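# Place duct in covered trench and close both covers

## Task

Put the duct down inside the trench under its covers, then close both covers again. It only counts if the duct and covers stay in place without any arm holding them. Finally, open the grippers and move the arms away.

## Robot and tools

Setup. Three identical i2rt Big YAM arms, named arm1, arm2 and arm3, work together. Each has six rotary joints, a two-finger gripper and a wrist camera (arm1_cam_wrist, arm2_cam_wrist, arm3_cam_wrist). A fixed room camera, cam_high, is not attached to any arm. With joints 1 and 6 at zero and the hand held level and pointing forward, the wrist camera rides on top of the hand and looks toward the fingertips. The hand reaches roughly 1.0 m from the joint 1 axis at full extension. Loose objects may occasionally get a short push from outside.

Frames. There is a single shared scene frame with its origin on the floor and +z up. The hand point lies halfway between the fingertips. The hand's z axis runs along the fingers, and the fingers open and close along its y axis. Each arm's foot has a real pose that is never printed. Commands, however, are given only as joint angles, not as hand poses.

Joints. All values are absolute targets, not offsets. Each is listed with its allowed range and the tolerance used to judge it as reached.
- joint1_rad: -2.879 to 2.879, ±0.045. Turns the whole arm about its foot; positive is counter-clockwise seen from above; 0 extends the arm the way the foot faces.
- joint2_rad: 0 to 3.141, ±0.14. Shoulder; 0 has the upper arm pointing back and about level; increasing raises it and then brings it forward.
- joint3_rad: 0 to 3.019, ±0.09. Elbow; 0 is folded flat against the upper arm; increasing opens it.
- joint4_rad: -1.692 to 1.57, ±0.055. Hand pitch; positive tips the fingers up.
- joint5_rad: -1.57 to 1.57, ±0.03. Hand yaw; positive is toward the arm's right.
- joint6_rad: -2.094 to 2.094, ±0.035. Hand roll; positive is clockwise viewed from behind the hand.
- gripper_m: 0 to 0.093 m, ±0.003. This is the fingertip gap. Grip force tops out near 50 to 62 N per pad, and lower on some grippers.
Joints move at different speeds, so the hand can sweep a wide curve between two postures.

execute_actions. The argument "actions" is a list holding either one action or nothing. An action is an object keyed by arm name ("arm1", "arm2", "arm3"). Under each arm goes {"joints": {...}}, mapping joint names to absolute targets in the units above. You may name only some joints or only some arms. Example: {"arm1": {"joints": {"gripper_m": 0.05}}, "arm2": {"joints": {"joint1_rad": 0.3}}}. All named motions start at the same moment and may finish at different times. Joints you leave out can still be driving toward an earlier target. An unknown key or an out-of-range number rejects the entire call, and nothing moves. The optional "cameras" list picks which images come back: left out, null or ["all"] returns every camera, and [] returns none. The "pictures" line gives the order of the images. An empty actions list simply reports state and images.

wait. Takes "seconds", from 0 to 10. It sends no new command and returns the same report as an empty action.

zoom_image. Takes "camera" (one of the four names) and "region" [x0, y0, x1, y1] in image pixels, with the origin at the top-left. The region can be up to 504 by 504 pixels. It only works on a camera whose full image appeared in the latest result.

finished_scene. Takes "scene", an integer from 1 to 2 giving the current scene number. It is final and reports whether the task succeeded. The next task is shown in its result. Call it only once the duct and covers are settled and no arm is holding them.

Reading results. joint_positions gives the current angles. joint_status explains how each commanded motion ended:
- "off_target": the joint stopped short and may still be pushing.
- "contact_stop" or "time_out": the joint drops its old target and holds where it is. The exception is a timed-out joint that keeps a target at most 0.375, 0.375, 0.113, 0.225, 0.075, 0.3 rad (joints 1 to 6) from where it stands; on_its_own lists such a joint, and it will move there by itself if the path clears.
- "not_followed", together with "joint command not followed" and usually a "cause:" line: a safety check blocked that arm's joint targets, for example to prevent self-collision or arm-to-arm collision. Gripper targets still run. Blocked targets may be retried with later actions.
The on_its_own section covers whatever this call did not command; "held at" there means the target held, not the actual angle. To relieve a joint that keeps pushing, send it its reported position. A target very close to the current angle may not produce any motion.

Heat. Holding loads or pushing hard warms the motors, even while you are thinking. A MOTOR HOT line appears from 85 °C. At 100 °C an OVER-TEMPERATURE FAULT releases that arm and its gripper, the arm falls, and affected keys read "limit_stop_at_motor_heat". Once it has cooled, resend those targets. Some heat carries into the next scene.

Cautions. The arms do not stop when they touch something; they keep pressing, sometimes hard. A firm squeeze between two robots ends the run in failure, and a hard collision may too. The state never reports robot-to-robot contact, and the collision check ignores fingers, gripper housings and wrist cameras and can react late. Objects touching robots are fine. Pushing anything out of the work area or onto the floor fails the task. Drops, slips, slams and very hard pushes lower quality. The robots do not coordinate: if one is stopped, the others keep going. While you think, each arm keeps holding its last command. Once you stop replying with tool calls, everything ends.

Each tool is called after "Call:" as name(argument=value, ...) on one line, values as JSON.

## Session

Call:
execute_actions(actions=[])

Scene clock: 0.00 s.
arm1.joint_positions: joint1_rad=+0.031 joint2_rad=+0.559 joint3_rad=+1.384 joint4_rad=-1.366 joint5_rad=-0.025 joint6_rad=-0.447 gripper_m=+0.094
arm1.joint_status: not commanded
arm1.hand: x=-0.7610 y=-0.0643 z=+1.5156 quat_wxyz=(-0.480, +0.197, -0.849, +0.104) (m; scene frame)
arm2.joint_positions: joint1_rad=+0.059 joint2_rad=+0.500 joint3_rad=+1.446 joint4_rad=-1.254 joint5_rad=-0.083 joint6_rad=+0.491 gripper_m=+0.094
arm2.joint_status: not commanded
arm2.hand: x=+0.0126 y=-0.3624 z=+1.3376 quat_wxyz=(-0.263, +0.447, -0.677, -0.523) (m; scene frame)
arm3.joint_positions: joint1_rad=+0.367 joint2_rad=+0.492 joint3_rad=+1.362 joint4_rad=-1.351 joint5_rad=+0.278 joint6_rad=+0.065 gripper_m=+0.094
arm3.joint_status: not commanded
arm3.hand: x=+0.7882 y=-0.1166 z=+1.4652 quat_wxyz=(-0.007, +0.847, +0.052, -0.528) (m; scene frame)
pictures: arm1_cam_wrist, arm2_cam_wrist, arm3_cam_wrist, cam_high
Images, in order (width x height): arm1_cam_wrist 672x504, arm2_cam_wrist 672x504, arm3_cam_wrist 672x504, cam_high 672x504.

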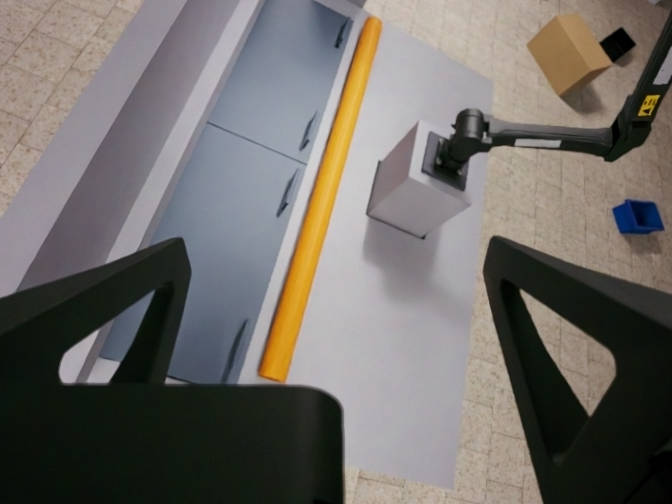

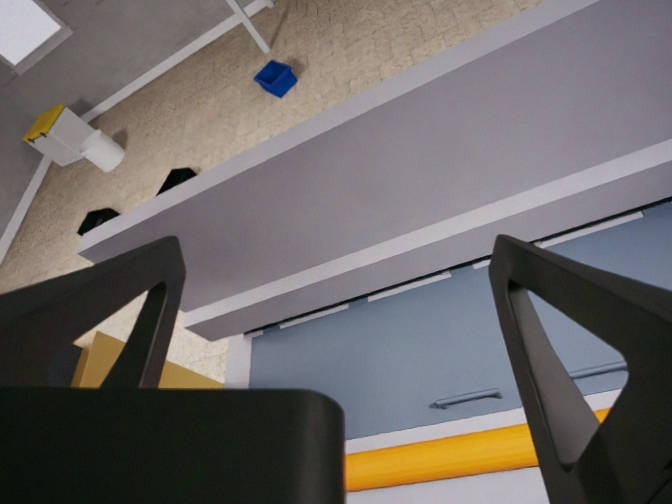

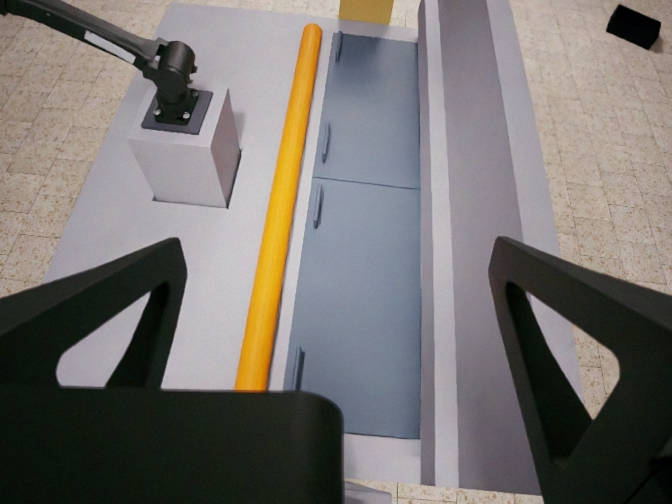

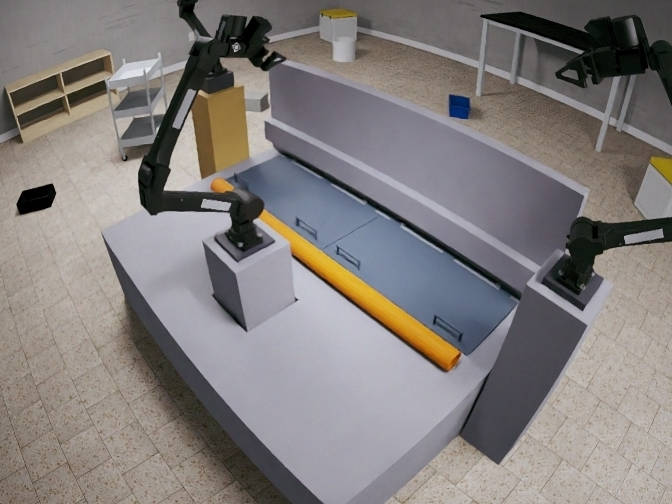

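Call:
zoom_image(camera="cam_high", region=[180, 60, 620, 420])

Call:
zoom_image(camera="arm3_cam_wrist", region=[200, 0, 500, 440])

Call:
zoom_image(camera="arm2_cam_wrist", region=[340, 250, 672, 504])

Region (180, 60, 620, 420) of cam_high's 672x504 image, scaled by 1.145, with more detail than that image has; it fills the top 412 rows of this view, and the rest is white.

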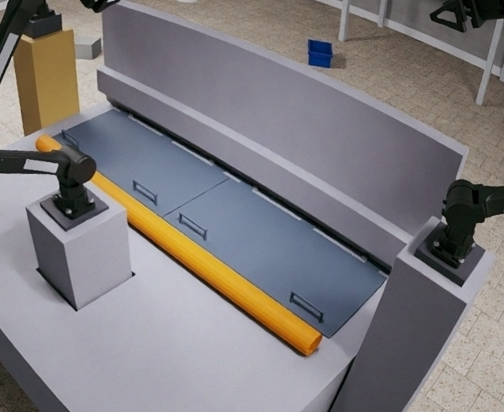

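Region (200, 0, 500, 440) of arm3_cam_wrist's 672x504 image, scaled by 1.145, with more detail than that image has; it fills the left 344 columns of this view, and the rest is white.

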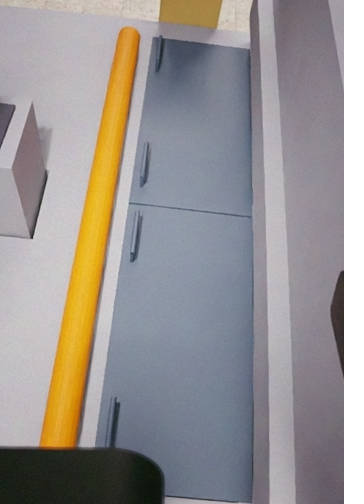

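Region (340, 250, 672, 504) of arm2_cam_wrist's 672x504 image, scaled by 1.518, with more detail than that image has; it fills the top 386 rows of this view, and the rest is white.

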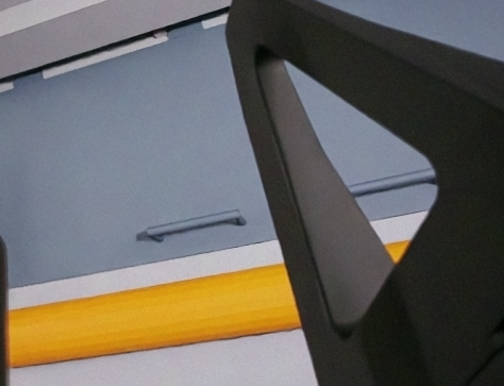

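Call:
execute_actions(actions=[{"arm1":{"joints":{"joint1_rad":0,"joint5_rad":0,"joint6_rad":0}},"arm2":{"joints":{"joint1_rad":0,"joint5_rad":0,"joint6_rad":0}},"arm3":{"joints":{"joint1_rad":0,"joint5_rad":0,"joint6_rad":0}}}], cameras=[])

Call:
execute_actions(actions=[{"arm1":{"joints":{"joint4_rad":-0.6}},"arm2":{"joints":{"joint3_rad":0.9}},"arm3":{"joints":{"joint2_rad":1.1}}}], cameras=["all"])

Scene clock: 2.13 s.
arm1.joint_positions: joint1_rad=+0.009 joint2_rad=+0.559 joint3_rad=+1.384 joint4_rad=-1.366 joint5_rad=-0.002 joint6_rad=-0.012 gripper_m=+0.094
arm1.joint_status: all done
arm1.hand: x=-0.7610 y=-0.0729 z=+1.5156 quat_wxyz=(-0.491, -0.006, -0.871, +0.013) (m; scene frame)
arm2.joint_positions: joint1_rad=+0.005 joint2_rad=+0.500 joint3_rad=+1.446 joint4_rad=-1.254 joint5_rad=-0.003 joint6_rad=+0.014 gripper_m=+0.094
arm2.joint_status: all done
arm2.hand: x=+0.0360 y=-0.3614 z=+1.3374 quat_wxyz=(-0.414, +0.563, -0.584, -0.413) (m; scene frame)
arm3.joint_positions: joint1_rad=+0.005 joint2_rad=+0.492 joint3_rad=+1.362 joint4_rad=-1.351 joint5_rad=+0.005 joint6_rad=+0.013 gripper_m=+0.094
arm3.joint_status: all done
arm3.hand: x=+0.7877 y=-0.0966 z=+1.4621 quat_wxyz=(+0.001, +0.854, -0.009, -0.520) (m; scene frame)
pictures: none
No camera images: the call's "cameras" was empty. Leave "cameras" out to get every camera's image.

Scene clock: 3.53 s.
arm1.joint_positions: joint1_rad=+0.009 joint2_rad=+0.559 joint3_rad=+1.384 joint4_rad=-0.617 joint5_rad=-0.002 joint6_rad=-0.011 gripper_m=+0.094
arm1.joint_status: all done
arm1.hand: x=-0.7304 y=-0.0726 z=+1.6928 quat_wxyz=(-0.775, -0.003, -0.631, +0.018) (m; scene frame)
arm2.joint_positions: joint1_rad=+0.005 joint2_rad=+0.507 joint3_rad=+0.892 joint4_rad=-1.254 joint5_rad=-0.003 joint6_rad=+0.014 gripper_m=+0.094
arm2.joint_status: all done
arm2.hand: x=+0.0365 y=-0.3088 z=+1.0592 quat_wxyz=(-0.238, +0.653, -0.678, -0.239) (m; scene frame)
arm3.joint_positions: joint1_rad=+0.005 joint2_rad=+1.111 joint3_rad=+1.362 joint4_rad=-1.351 joint5_rad=+0.005 joint6_rad=+0.013 gripper_m=+0.094
arm3.joint_status: all done
arm3.hand: x=+0.5755 y=-0.0962 z=+1.2914 quat_wxyz=(+0.000, +0.972, -0.009, -0.235) (m; scene frame)
pictures: arm1_cam_wrist, arm2_cam_wrist, arm3_cam_wrist, cam_high
Images, in order (width x height): arm1_cam_wrist 672x504, arm2_cam_wrist 672x504, arm3_cam_wrist 672x504, cam_high 672x504.

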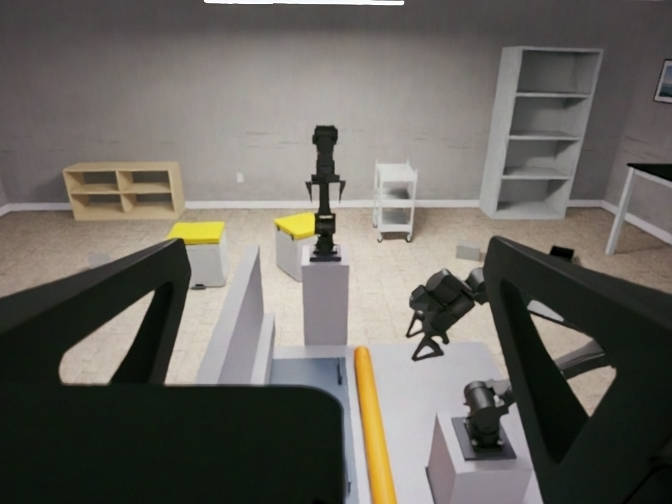

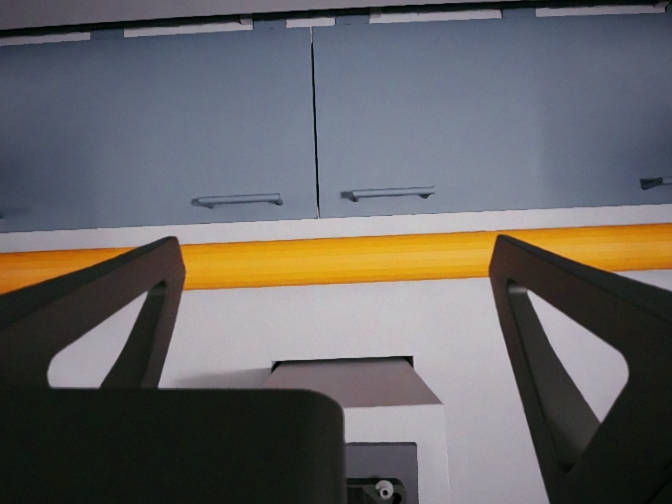

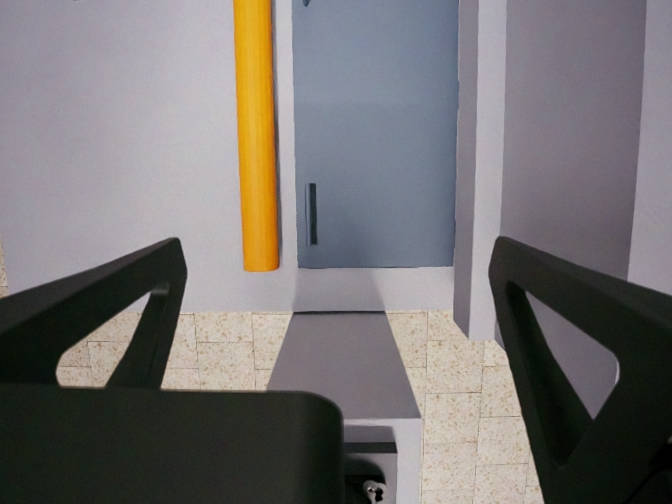

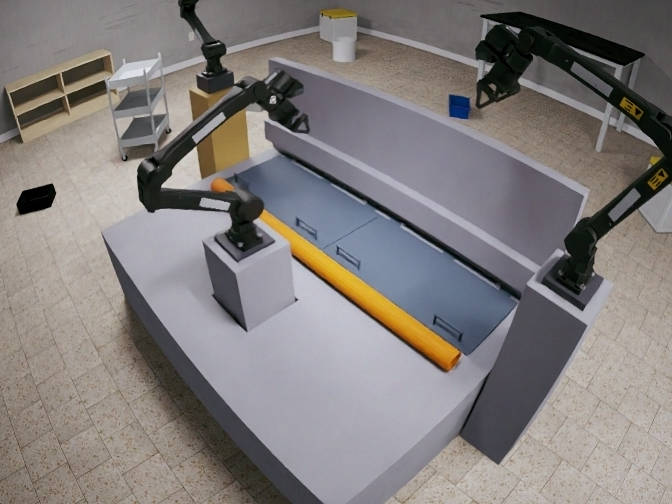

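Call:
execute_actions(actions=[{"arm1":{"joints":{"joint1_rad":-0.249,"joint2_rad":2.191,"joint3_rad":0.719,"joint4_rad":-0.099,"joint5_rad":-0.03,"joint6_rad":-0.249}},"arm2":{"joints":{"joint2_rad":1.368,"joint3_rad":0.635,"joint4_rad":-0.825,"joint6_rad":1.57}},"arm3":{"joints":{"joint1_rad":0.154,"joint2_rad":1.99,"joint3_rad":0.676,"joint4_rad":-0.256,"joint6_rad":0.154}}}])

Scene clock: 7.47 s.
arm1.joint_positions: joint1_rad=-0.245 joint2_rad=+2.180 joint3_rad=+0.715 joint4_rad=-0.110 joint5_rad=-0.030 joint6_rad=-0.238 gripper_m=+0.094
arm1.joint_status: all done
arm1.hand: x=-0.6500 y=-0.1612 z=+0.7491 quat_wxyz=(+0.001, -0.024, -1.000, -0.011) (m; scene frame)
arm2.joint_positions: joint1_rad=+0.005 joint2_rad=+1.365 joint3_rad=+0.633 joint4_rad=-0.841 joint5_rad=-0.003 joint6_rad=+1.556 gripper_m=+0.094
arm2.joint_status: all done
arm2.hand: x=+0.0369 y=-0.2555 z=+0.7427 quat_wxyz=(+0.003, -0.004, -1.000, +0.008) (m; scene frame)
arm3.joint_positions: joint1_rad=+0.159 joint2_rad=+1.971 joint3_rad=+0.673 joint4_rad=-0.267 joint5_rad=+0.002 joint6_rad=+0.141 gripper_m=+0.094
arm3.joint_status: all done
arm3.hand: x=+0.6371 y=-0.1498 z=+0.7547 quat_wxyz=(+0.000, +1.000, +0.004, -0.005) (m; scene frame)
pictures: arm1_cam_wrist, arm2_cam_wrist, arm3_cam_wrist, cam_high
Images, in order (width x height): arm1_cam_wrist 672x504, arm2_cam_wrist 672x504, arm3_cam_wrist 672x504, cam_high 672x504.

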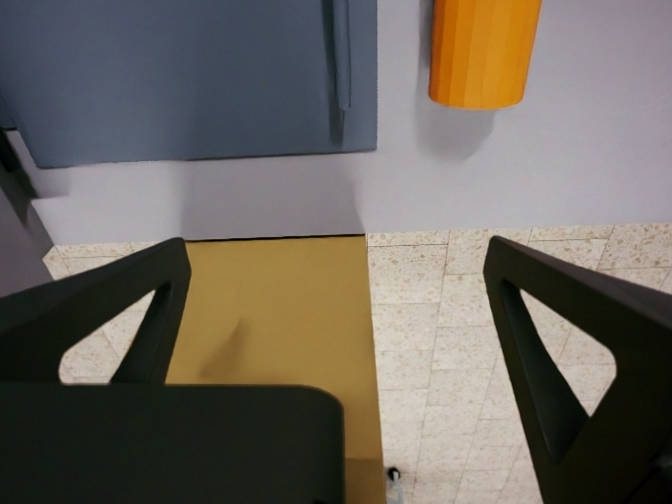

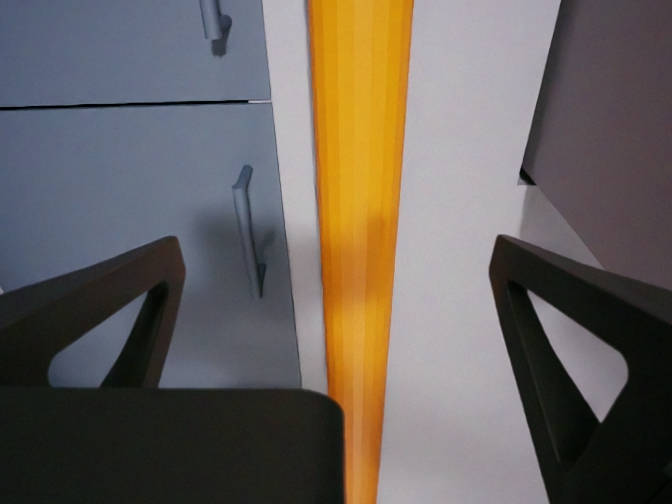

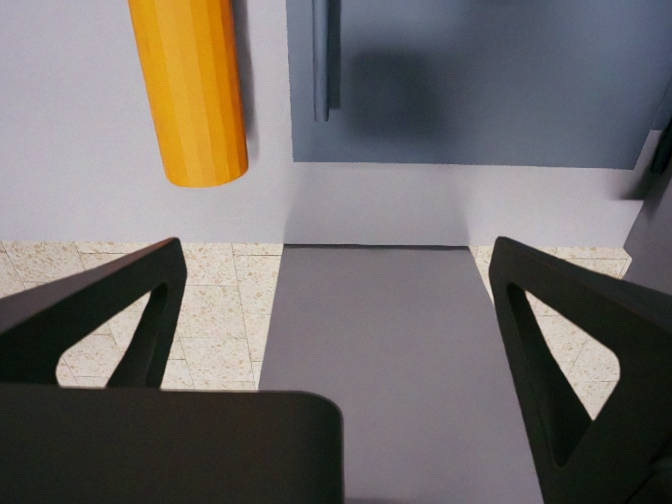

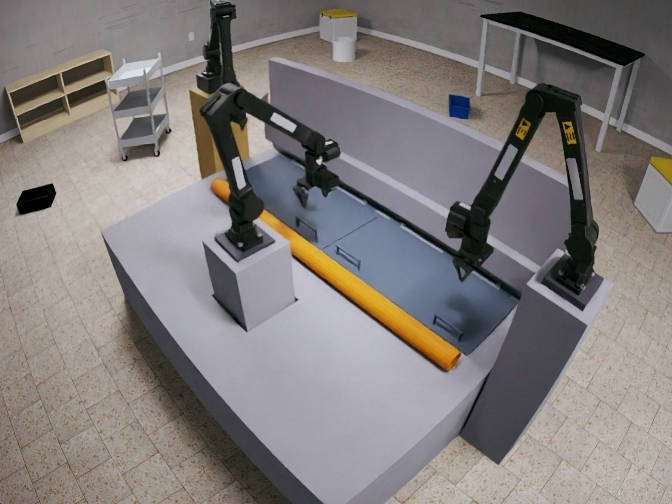

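Call:
execute_actions(actions=[{"arm1":{"joints":{"joint1_rad":-0.22,"joint2_rad":2.522,"joint3_rad":0.931,"joint4_rad":0.02,"joint5_rad":-0.008,"joint6_rad":-0.26}},"arm2":{"joints":{"joint2_rad":1.505,"joint3_rad":0.515,"joint4_rad":-0.569}},"arm3":{"joints":{"joint1_rad":0.198,"joint2_rad":2.355,"joint3_rad":0.833,"joint4_rad":-0.049,"joint6_rad":0.198}}}])

Scene clock: 9.30 s.
arm1.joint_positions: joint1_rad=-0.229 joint2_rad=+2.518 joint3_rad=+0.928 joint4_rad=+0.019 joint5_rad=-0.010 joint6_rad=-0.249 gripper_m=+0.094
arm1.joint_status: all done
arm1.hand: x=-0.6230 y=-0.1673 z=+0.6413 quat_wxyz=(+0.001, -0.010, -1.000, -0.002) (m; scene frame)
arm2.joint_positions: joint1_rad=+0.005 joint2_rad=+1.512 joint3_rad=+0.501 joint4_rad=-0.584 joint5_rad=-0.003 joint6_rad=+1.557 gripper_m=+0.094
arm2.joint_status: all done
arm2.hand: x=+0.0360 y=-0.2865 z=+0.6723 quat_wxyz=(+0.003, -0.005, -1.000, +0.019) (m; scene frame)
arm3.joint_positions: joint1_rad=+0.195 joint2_rad=+2.350 joint3_rad=+0.831 joint4_rad=-0.057 joint5_rad=+0.002 joint6_rad=+0.186 gripper_m=+0.094
arm3.joint_status: all done
arm3.hand: x=+0.6200 y=-0.1653 z=+0.6406 quat_wxyz=(+0.000, +1.000, +0.000, +0.000) (m; scene frame)
pictures: arm1_cam_wrist, arm2_cam_wrist, arm3_cam_wrist, cam_high
Images, in order (width x height): arm1_cam_wrist 672x504, arm2_cam_wrist 672x504, arm3_cam_wrist 672x504, cam_high 672x504.

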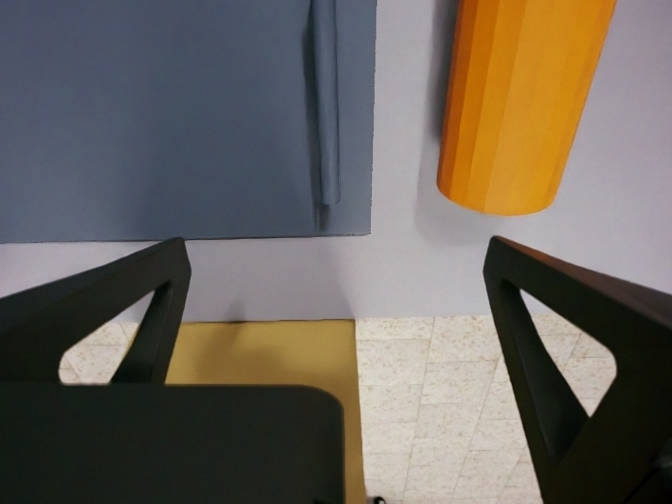

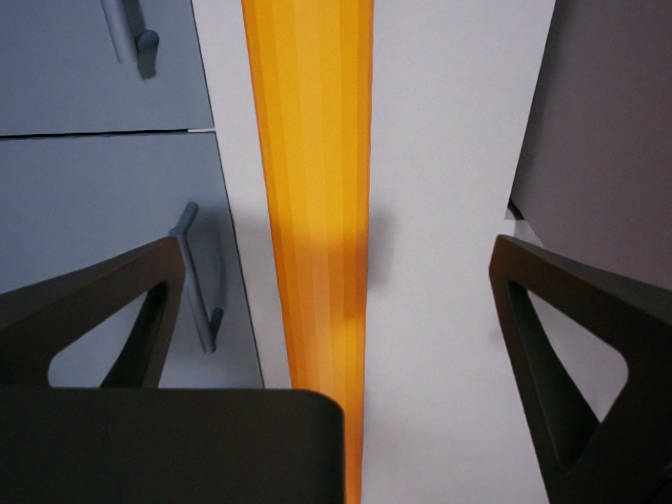

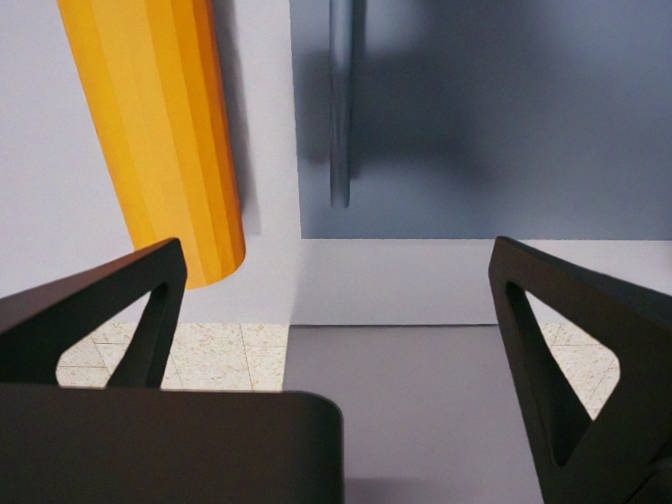

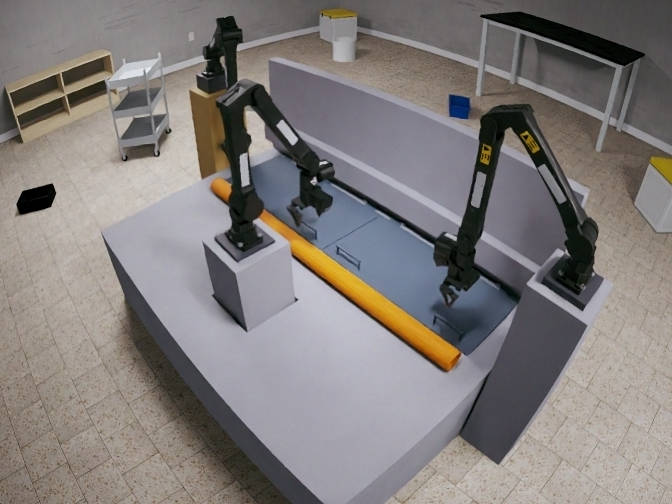

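Call:
execute_actions(actions=[{"arm1":{"joints":{"joint1_rad":-0.21,"joint2_rad":2.788,"joint3_rad":1.113,"joint4_rad":0.107,"gripper_m":0.045}},"arm2":{"joints":{"joint1_rad":0.058,"joint2_rad":1.88,"joint3_rad":0.481,"joint4_rad":-0.15,"joint6_rad":1.63}},"arm3":{"joints":{"joint1_rad":0.18,"joint2_rad":2.635,"joint3_rad":0.986,"joint4_rad":0.08,"gripper_m":0.045}}}])

Scene clock: 12.30 s.
arm1.joint_positions: joint1_rad=-0.220 joint2_rad=+2.786 joint3_rad=+1.110 joint4_rad=+0.106 joint5_rad=-0.010 joint6_rad=-0.249 gripper_m=+0.045
arm1.joint_status: all done
arm1.hand: x=-0.6239 y=-0.1647 z=+0.5453 quat_wxyz=(+0.001, -0.006, -1.000, -0.001) (m; scene frame)
arm2.joint_positions: joint1_rad=+0.055 joint2_rad=+1.877 joint3_rad=+0.482 joint4_rad=-0.165 joint5_rad=-0.002 joint6_rad=+1.616 gripper_m=+0.094
arm2.joint_status: all done
arm2.hand: x=+0.0226 y=-0.2823 z=+0.5783 quat_wxyz=(+0.003, -0.010, -1.000, +0.002) (m; scene frame)
arm3.joint_positions: joint1_rad=+0.188 joint2_rad=+2.632 joint3_rad=+0.983 joint4_rad=+0.076 joint5_rad=+0.002 joint6_rad=+0.186 gripper_m=+0.045
arm3.joint_status: all done
arm3.hand: x=+0.6189 y=-0.1631 z=+0.5451 quat_wxyz=(+0.000, +1.000, -0.004, -0.001) (m; scene frame)
pictures: arm1_cam_wrist, arm2_cam_wrist, arm3_cam_wrist, cam_high
Images, in order (width x height): arm1_cam_wrist 672x504, arm2_cam_wrist 672x504, arm3_cam_wrist 672x504, cam_high 672x504.

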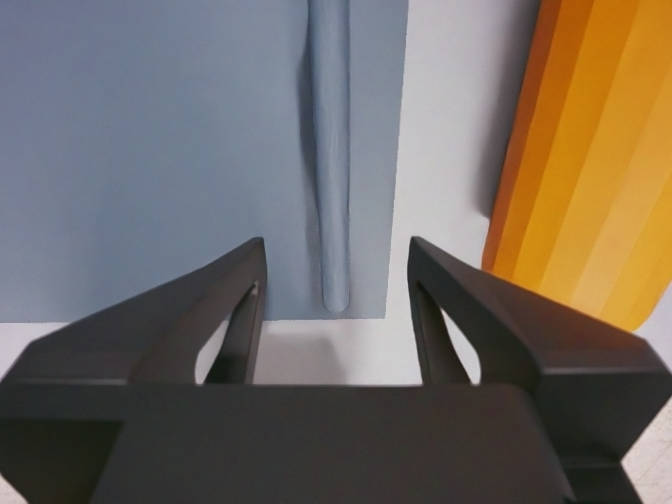

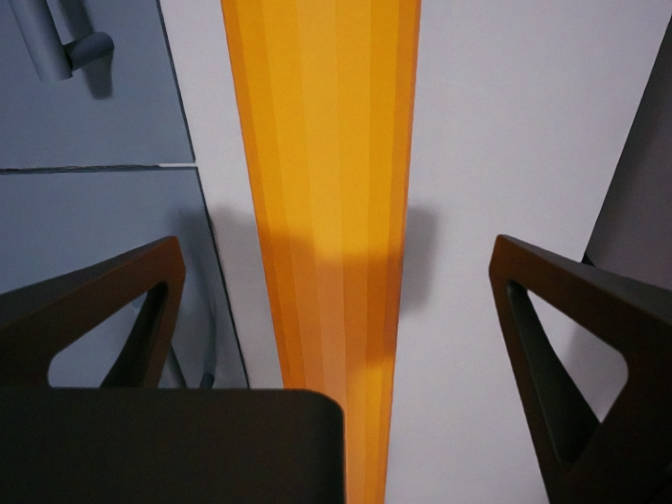

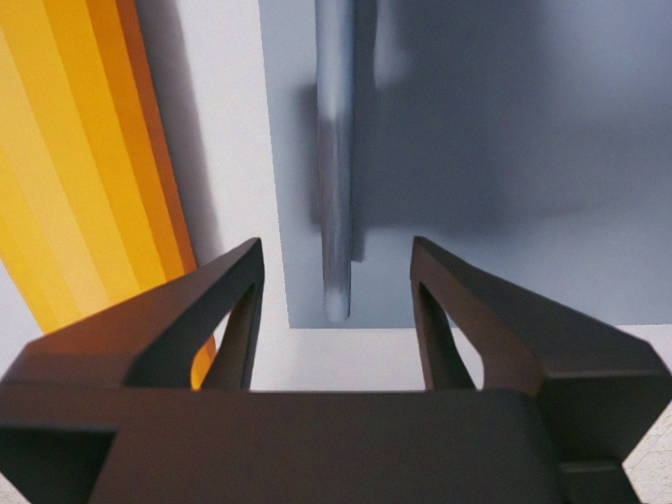

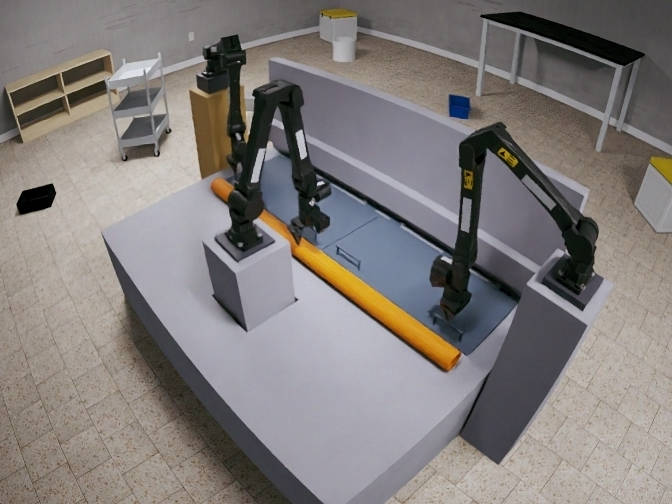

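Call:
execute_actions(actions=[{"arm1":{"joints":{"joint2_rad":2.933,"joint3_rad":1.242,"joint4_rad":0.125}},"arm2":{"joints":{"joint2_rad":2.092,"joint3_rad":0.522,"joint4_rad":0.025}},"arm3":{"joints":{"joint2_rad":2.786,"joint3_rad":1.099,"joint4_rad":0.116}}}], cameras=["arm1_cam_wrist","arm2_cam_wrist","arm3_cam_wrist"])

Scene clock: 13.83 s.
arm1.joint_positions: joint1_rad=-0.220 joint2_rad=+2.917 joint3_rad=+1.242 joint4_rad=+0.121 joint5_rad=-0.010 joint6_rad=-0.249 gripper_m=+0.045
arm1.joint_status: all done
arm1.hand: x=-0.6140 y=-0.1677 z=+0.4954 quat_wxyz=(-0.007, -0.006, -1.000, +0.001) (m; scene frame)
arm2.joint_positions: joint1_rad=+0.055 joint2_rad=+2.092 joint3_rad=+0.521 joint4_rad=+0.010 joint5_rad=-0.002 joint6_rad=+1.617 gripper_m=+0.094
arm2.joint_status: all done
arm2.hand: x=+0.0224 y=-0.2813 z=+0.5264 quat_wxyz=(+0.003, -0.010, -1.000, +0.002) (m; scene frame)
arm3.joint_positions: joint1_rad=+0.188 joint2_rad=+2.773 joint3_rad=+1.099 joint4_rad=+0.111 joint5_rad=+0.002 joint6_rad=+0.186 gripper_m=+0.045
arm3.joint_status: all done
arm3.hand: x=+0.6119 y=-0.1645 z=+0.4935 quat_wxyz=(+0.001, +1.000, -0.004, -0.006) (m; scene frame)
pictures: arm1_cam_wrist, arm2_cam_wrist, arm3_cam_wrist
Images, in order (width x height): arm1_cam_wrist 672x504, arm2_cam_wrist 672x504, arm3_cam_wrist 672x504.

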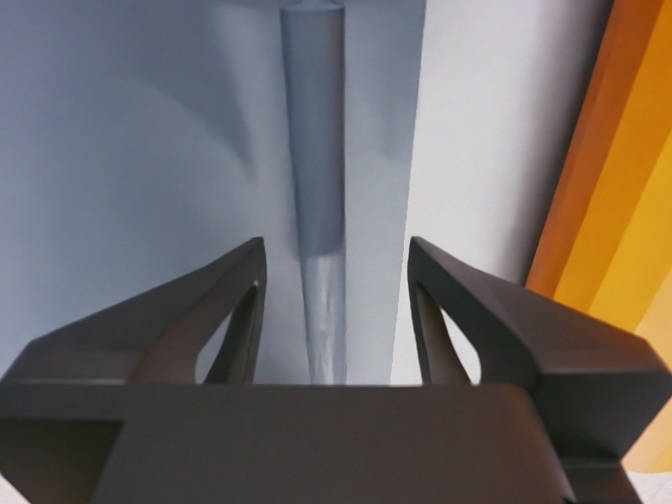

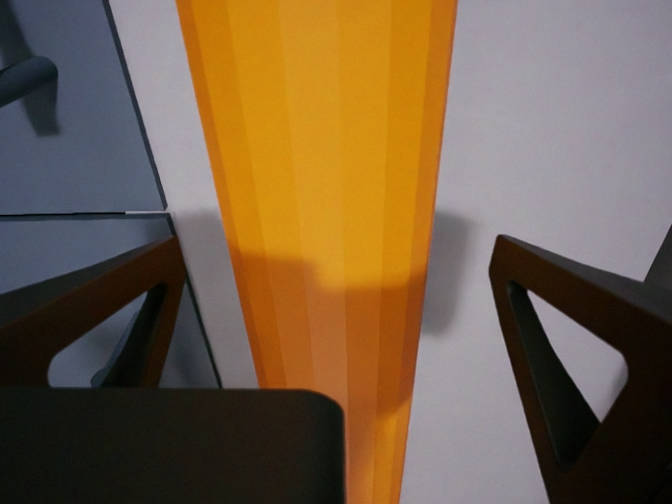

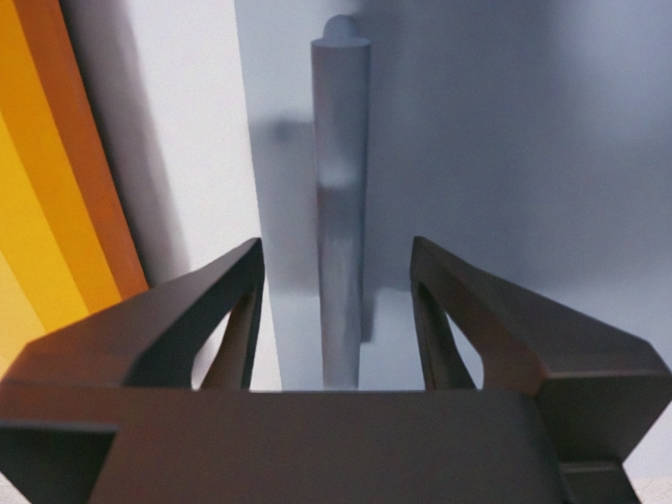

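Call:
execute_actions(actions=[{"arm1":{"joints":{"joint1_rad":-0.198,"joint2_rad":2.95}},"arm2":{"joints":{"joint2_rad":2.27,"joint3_rad":0.577,"joint4_rad":0.147}},"arm3":{"joints":{"joint2_rad":2.802}}}], cameras=["arm1_cam_wrist","arm2_cam_wrist","arm3_cam_wrist"])

Scene clock: 15.60 s.
arm1.joint_positions: joint1_rad=-0.207 joint2_rad=+2.917 joint3_rad=+1.242 joint4_rad=+0.121 joint5_rad=-0.010 joint6_rad=-0.249 gripper_m=+0.045
arm1.joint_status: all done
arm1.hand: x=-0.6131 y=-0.1630 z=+0.4952 quat_wxyz=(-0.007, +0.001, -1.000, +0.001) (m; scene frame)
arm2.joint_positions: joint1_rad=+0.055 joint2_rad=+2.270 joint3_rad=+0.574 joint4_rad=+0.132 joint5_rad=-0.002 joint6_rad=+1.617 gripper_m=+0.094
arm2.joint_status: all done
arm2.hand: x=+0.0223 y=-0.2820 z=+0.4808 quat_wxyz=(+0.003, -0.010, -1.000, +0.004) (m; scene frame)
arm3.joint_positions: joint1_rad=+0.188 joint2_rad=+2.773 joint3_rad=+1.099 joint4_rad=+0.111 joint5_rad=+0.002 joint6_rad=+0.186 gripper_m=+0.045
arm3.joint_status: all done
arm3.hand: x=+0.6119 y=-0.1645 z=+0.4935 quat_wxyz=(+0.001, +1.000, -0.004, -0.006) (m; scene frame)
pictures: arm1_cam_wrist, arm2_cam_wrist, arm3_cam_wrist
Images, in order (width x height): arm1_cam_wrist 672x504, arm2_cam_wrist 672x504, arm3_cam_wrist 672x504.

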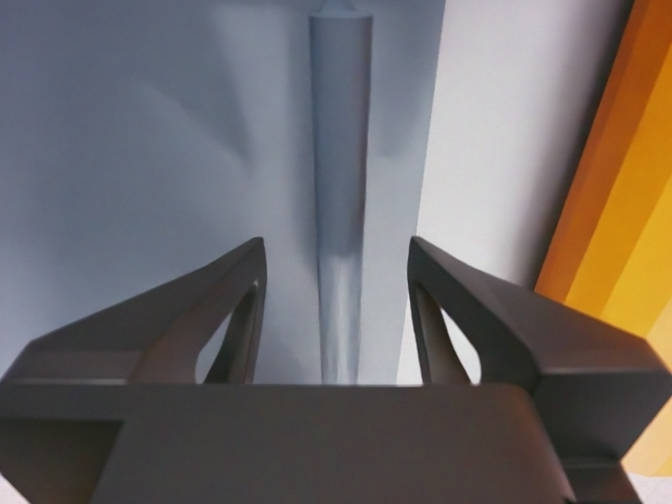

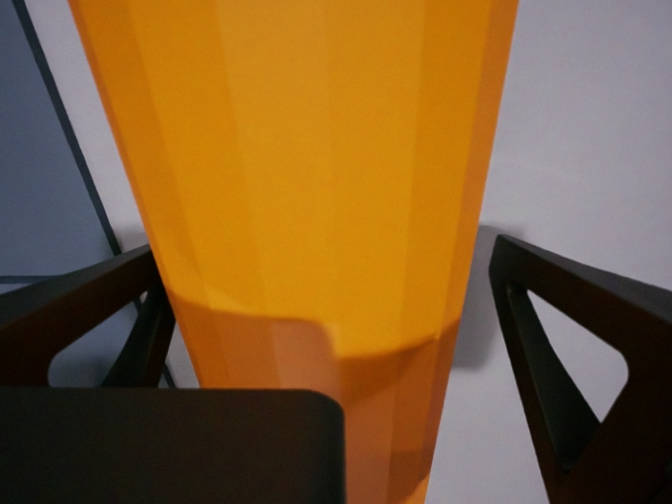

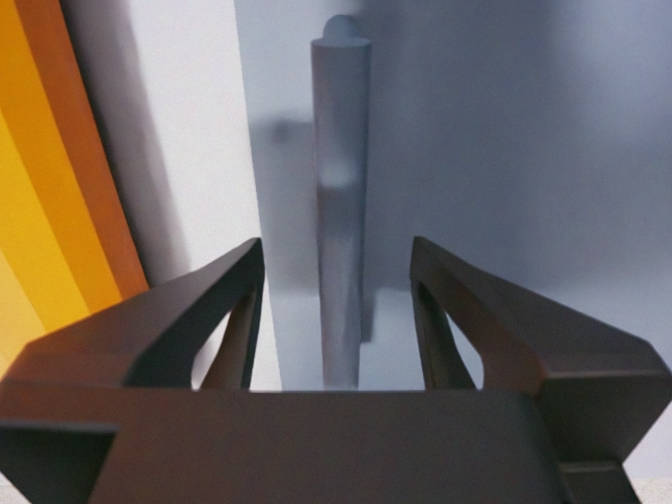

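Call:
execute_actions(actions=[{"arm1":{"joints":{"joint2_rad":2.968,"joint3_rad":1.27}},"arm2":{"joints":{"gripper_m":0.03}},"arm3":{"joints":{"joint2_rad":2.822,"joint3_rad":1.127}}}], cameras=["arm1_cam_wrist","arm2_cam_wrist","arm3_cam_wrist"])

Scene clock: 16.43 s.
arm1.joint_positions: joint1_rad=-0.207 joint2_rad=+2.938 joint3_rad=+1.266 joint4_rad=+0.121 joint5_rad=-0.010 joint6_rad=-0.249 gripper_m=+0.045
arm1.joint_status: all done
arm1.hand: x=-0.6105 y=-0.1637 z=+0.4872 quat_wxyz=(-0.009, +0.001, -1.000, +0.001) (m; scene frame)
arm2.joint_positions: joint1_rad=+0.055 joint2_rad=+2.269 joint3_rad=+0.578 joint4_rad=+0.138 joint5_rad=-0.001 joint6_rad=+1.614 gripper_m=+0.074
arm2.joint_status: gripper_m off_target (ended at +0.074, target +0.030)
arm2.hand: x=+0.0223 y=-0.2777 z=+0.4809 quat_wxyz=(+0.002, -0.009, -1.000, -0.002) (m; scene frame)
arm3.joint_positions: joint1_rad=+0.188 joint2_rad=+2.795 joint3_rad=+1.121 joint4_rad=+0.111 joint5_rad=+0.002 joint6_rad=+0.186 gripper_m=+0.045
arm3.joint_status: all done
arm3.hand: x=+0.6106 y=-0.1647 z=+0.4852 quat_wxyz=(+0.001, +1.000, -0.004, -0.006) (m; scene frame)
pictures: arm1_cam_wrist, arm2_cam_wrist, arm3_cam_wrist
Images, in order (width x height): arm1_cam_wrist 672x504, arm2_cam_wrist 672x504, arm3_cam_wrist 672x504.

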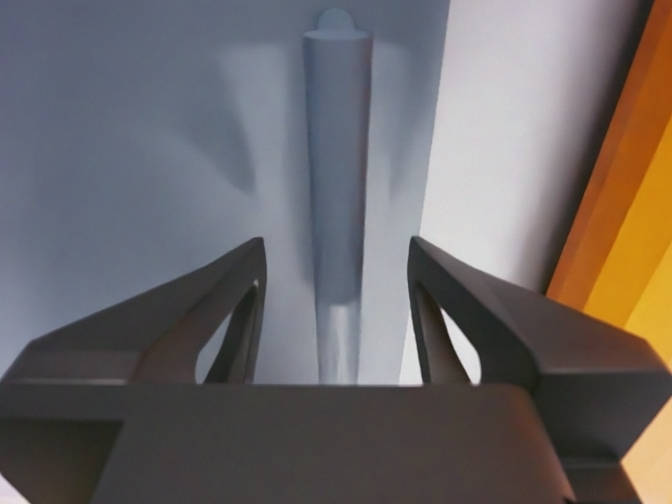

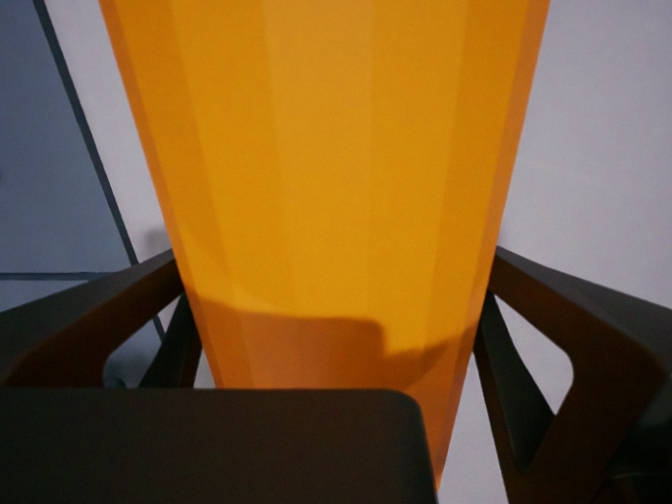

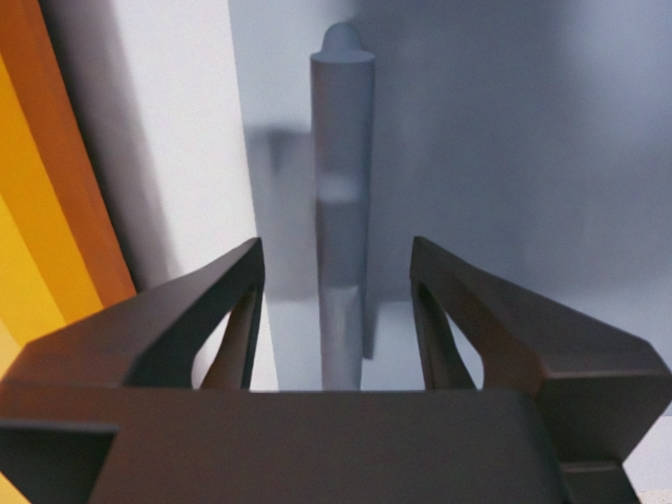

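Call:
execute_actions(actions=[{"arm1":{"joints":{"gripper_m":0.0}},"arm2":{"joints":{"joint2_rad":2.092,"joint3_rad":0.528,"joint4_rad":0.01}},"arm3":{"joints":{"gripper_m":0.0}}}])

Scene clock: 17.60 s.
arm1.joint_positions: joint1_rad=-0.207 joint2_rad=+2.938 joint3_rad=+1.266 joint4_rad=+0.121 joint5_rad=-0.008 joint6_rad=-0.251 gripper_m=+0.010
arm1.joint_status: gripper_m off_target (ended at +0.010, target +0.000)
arm1.hand: x=-0.6106 y=-0.1640 z=+0.4870 quat_wxyz=(-0.009, +0.002, -1.000, +0.002) (m; scene frame)
arm2.joint_positions: joint1_rad=+0.055 joint2_rad=+2.138 joint3_rad=+0.533 joint4_rad=+0.018 joint5_rad=-0.001 joint6_rad=+1.617 gripper_m=+0.074
arm2.joint_status: all done
arm2.hand: x=+0.0227 y=-0.2876 z=+0.5150 quat_wxyz=(+0.002, -0.010, -1.000, +0.015) (m; scene frame)
arm3.joint_positions: joint1_rad=+0.186 joint2_rad=+2.796 joint3_rad=+1.121 joint4_rad=+0.111 joint5_rad=+0.006 joint6_rad=+0.186 gripper_m=+0.010
arm3.joint_status: gripper_m off_target (ended at +0.010, target +0.000)
arm3.hand: x=+0.6106 y=-0.1636 z=+0.4851 quat_wxyz=(-0.001, +1.000, -0.005, -0.006) (m; scene frame)
pictures: arm1_cam_wrist, arm2_cam_wrist, arm3_cam_wrist, cam_high
Images, in order (width x height): arm1_cam_wrist 672x504, arm2_cam_wrist 672x504, arm3_cam_wrist 672x504, cam_high 672x504.

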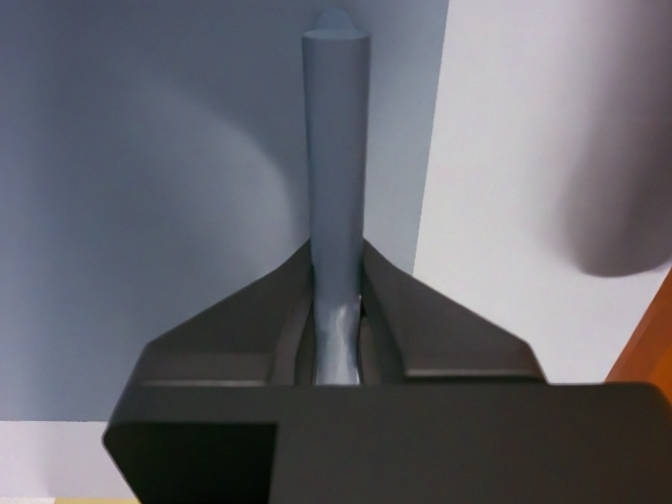

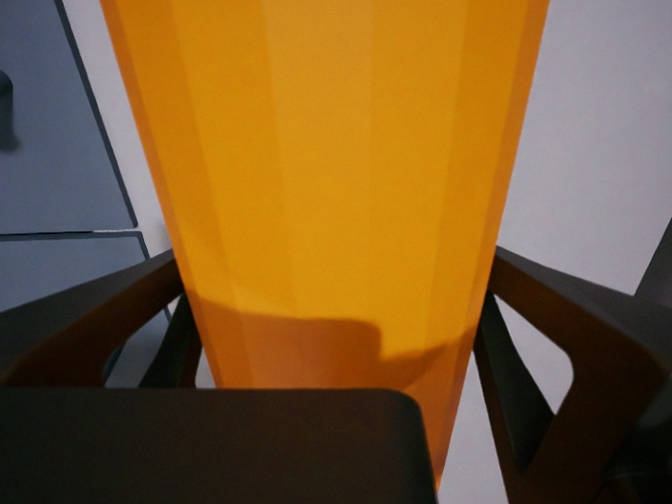

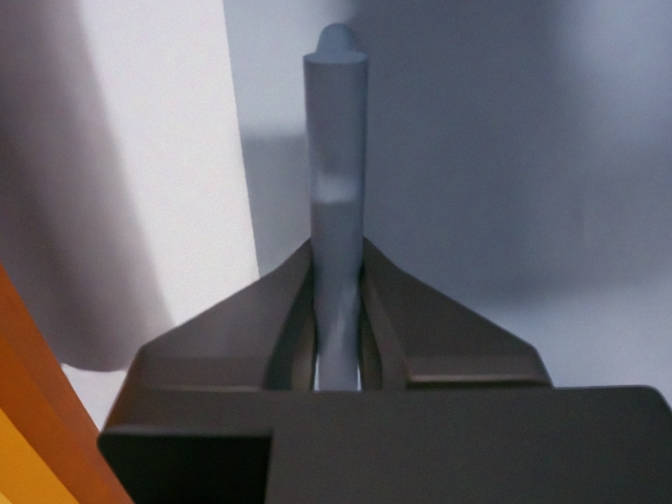

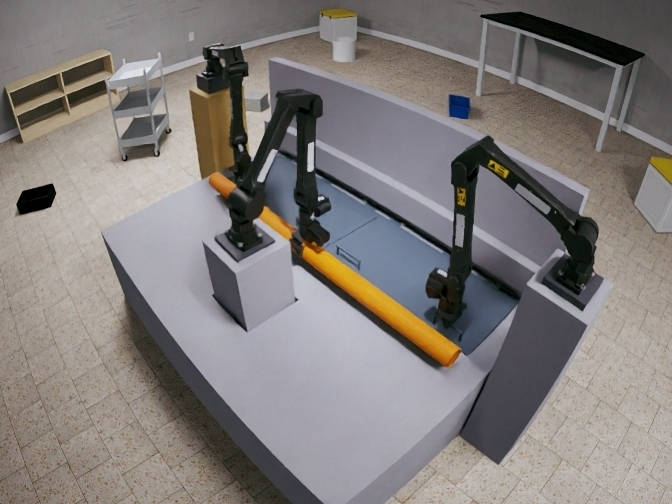

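Call:
execute_actions(actions=[{"arm1":{"joints":{"joint1_rad":-0.105,"joint2_rad":2.65,"joint3_rad":1.037,"joint4_rad":0.07,"joint6_rad":-0.15}},"arm3":{"joints":{"joint1_rad":0.085,"joint2_rad":2.49,"joint3_rad":0.925,"joint4_rad":0.017,"joint6_rad":0.085}}}])

Scene clock: 19.17 s.
arm1.joint_positions: joint1_rad=-0.136 joint2_rad=+2.718 joint3_rad=+1.067 joint4_rad=+0.092 joint5_rad=+0.022 joint6_rad=-0.177 gripper_m=+0.010
arm1.joint_status: all done
arm1.hand: x=-0.6114 y=-0.1417 z=+0.5698 quat_wxyz=(-0.001, +0.000, -1.000, +0.015) (m; scene frame)
arm2.joint_positions: joint1_rad=+0.055 joint2_rad=+2.138 joint3_rad=+0.533 joint4_rad=+0.018 joint5_rad=-0.001 joint6_rad=+1.617 gripper_m=+0.074
arm2.joint_status: not commanded
arm2.hand: x=+0.0227 y=-0.2876 z=+0.5150 quat_wxyz=(+0.002, -0.010, -1.000, +0.015) (m; scene frame)
arm3.joint_positions: joint1_rad=+0.108 joint2_rad=+2.558 joint3_rad=+0.949 joint4_rad=+0.039 joint5_rad=-0.028 joint6_rad=+0.101 gripper_m=+0.010
arm3.joint_status: all done
arm3.hand: x=+0.6100 y=-0.1407 z=+0.5706 quat_wxyz=(+0.015, +1.000, -0.001, -0.001) (m; scene frame)
pictures: arm1_cam_wrist, arm2_cam_wrist, arm3_cam_wrist, cam_high
Images, in order (width x height): arm1_cam_wrist 672x504, arm2_cam_wrist 672x504, arm3_cam_wrist 672x504, cam_high 672x504.

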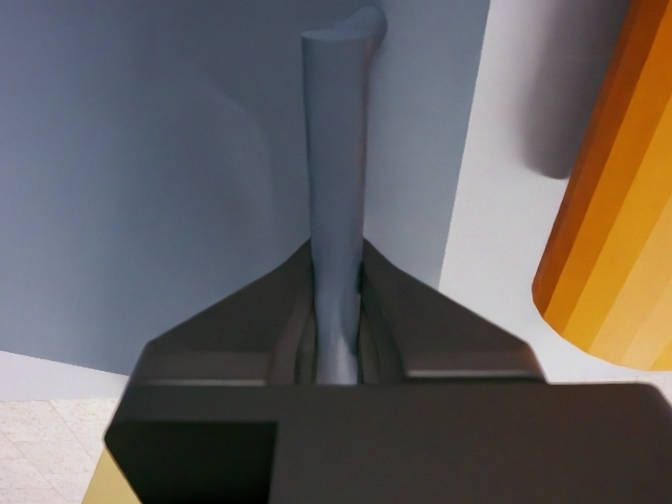

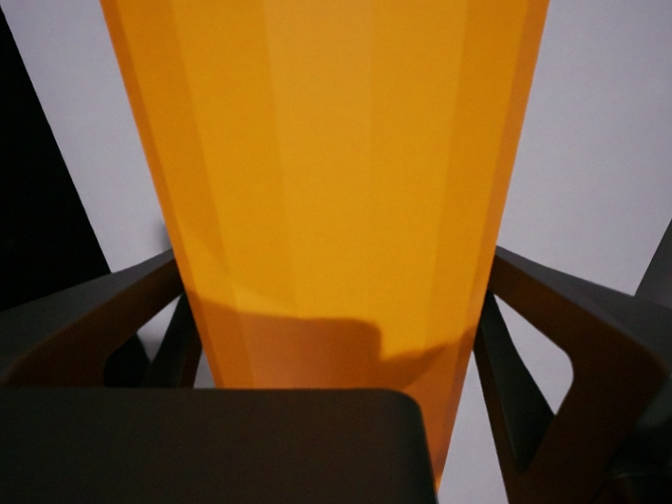

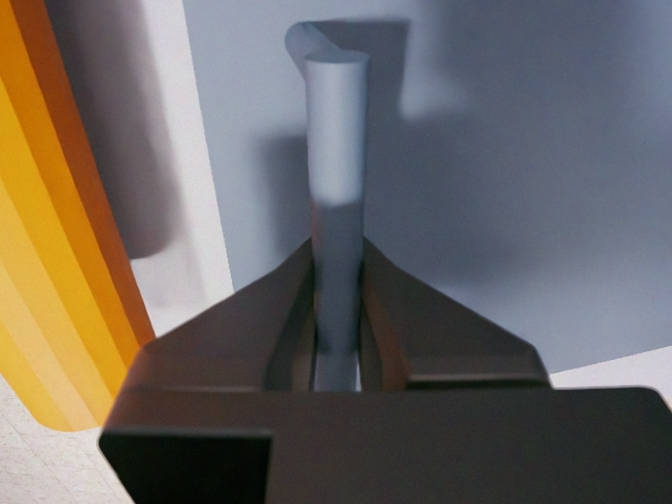

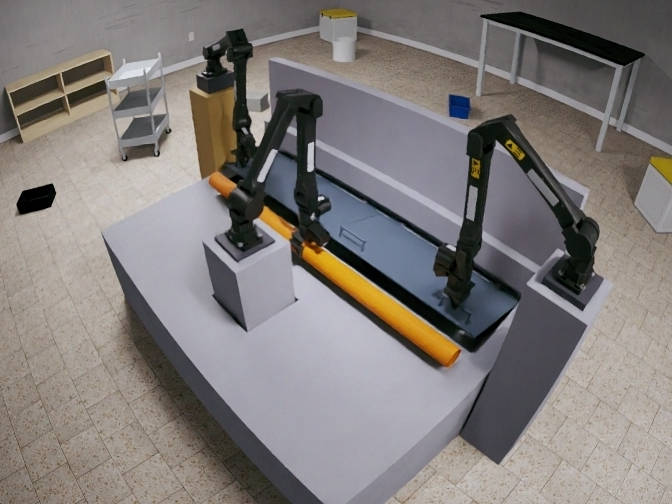

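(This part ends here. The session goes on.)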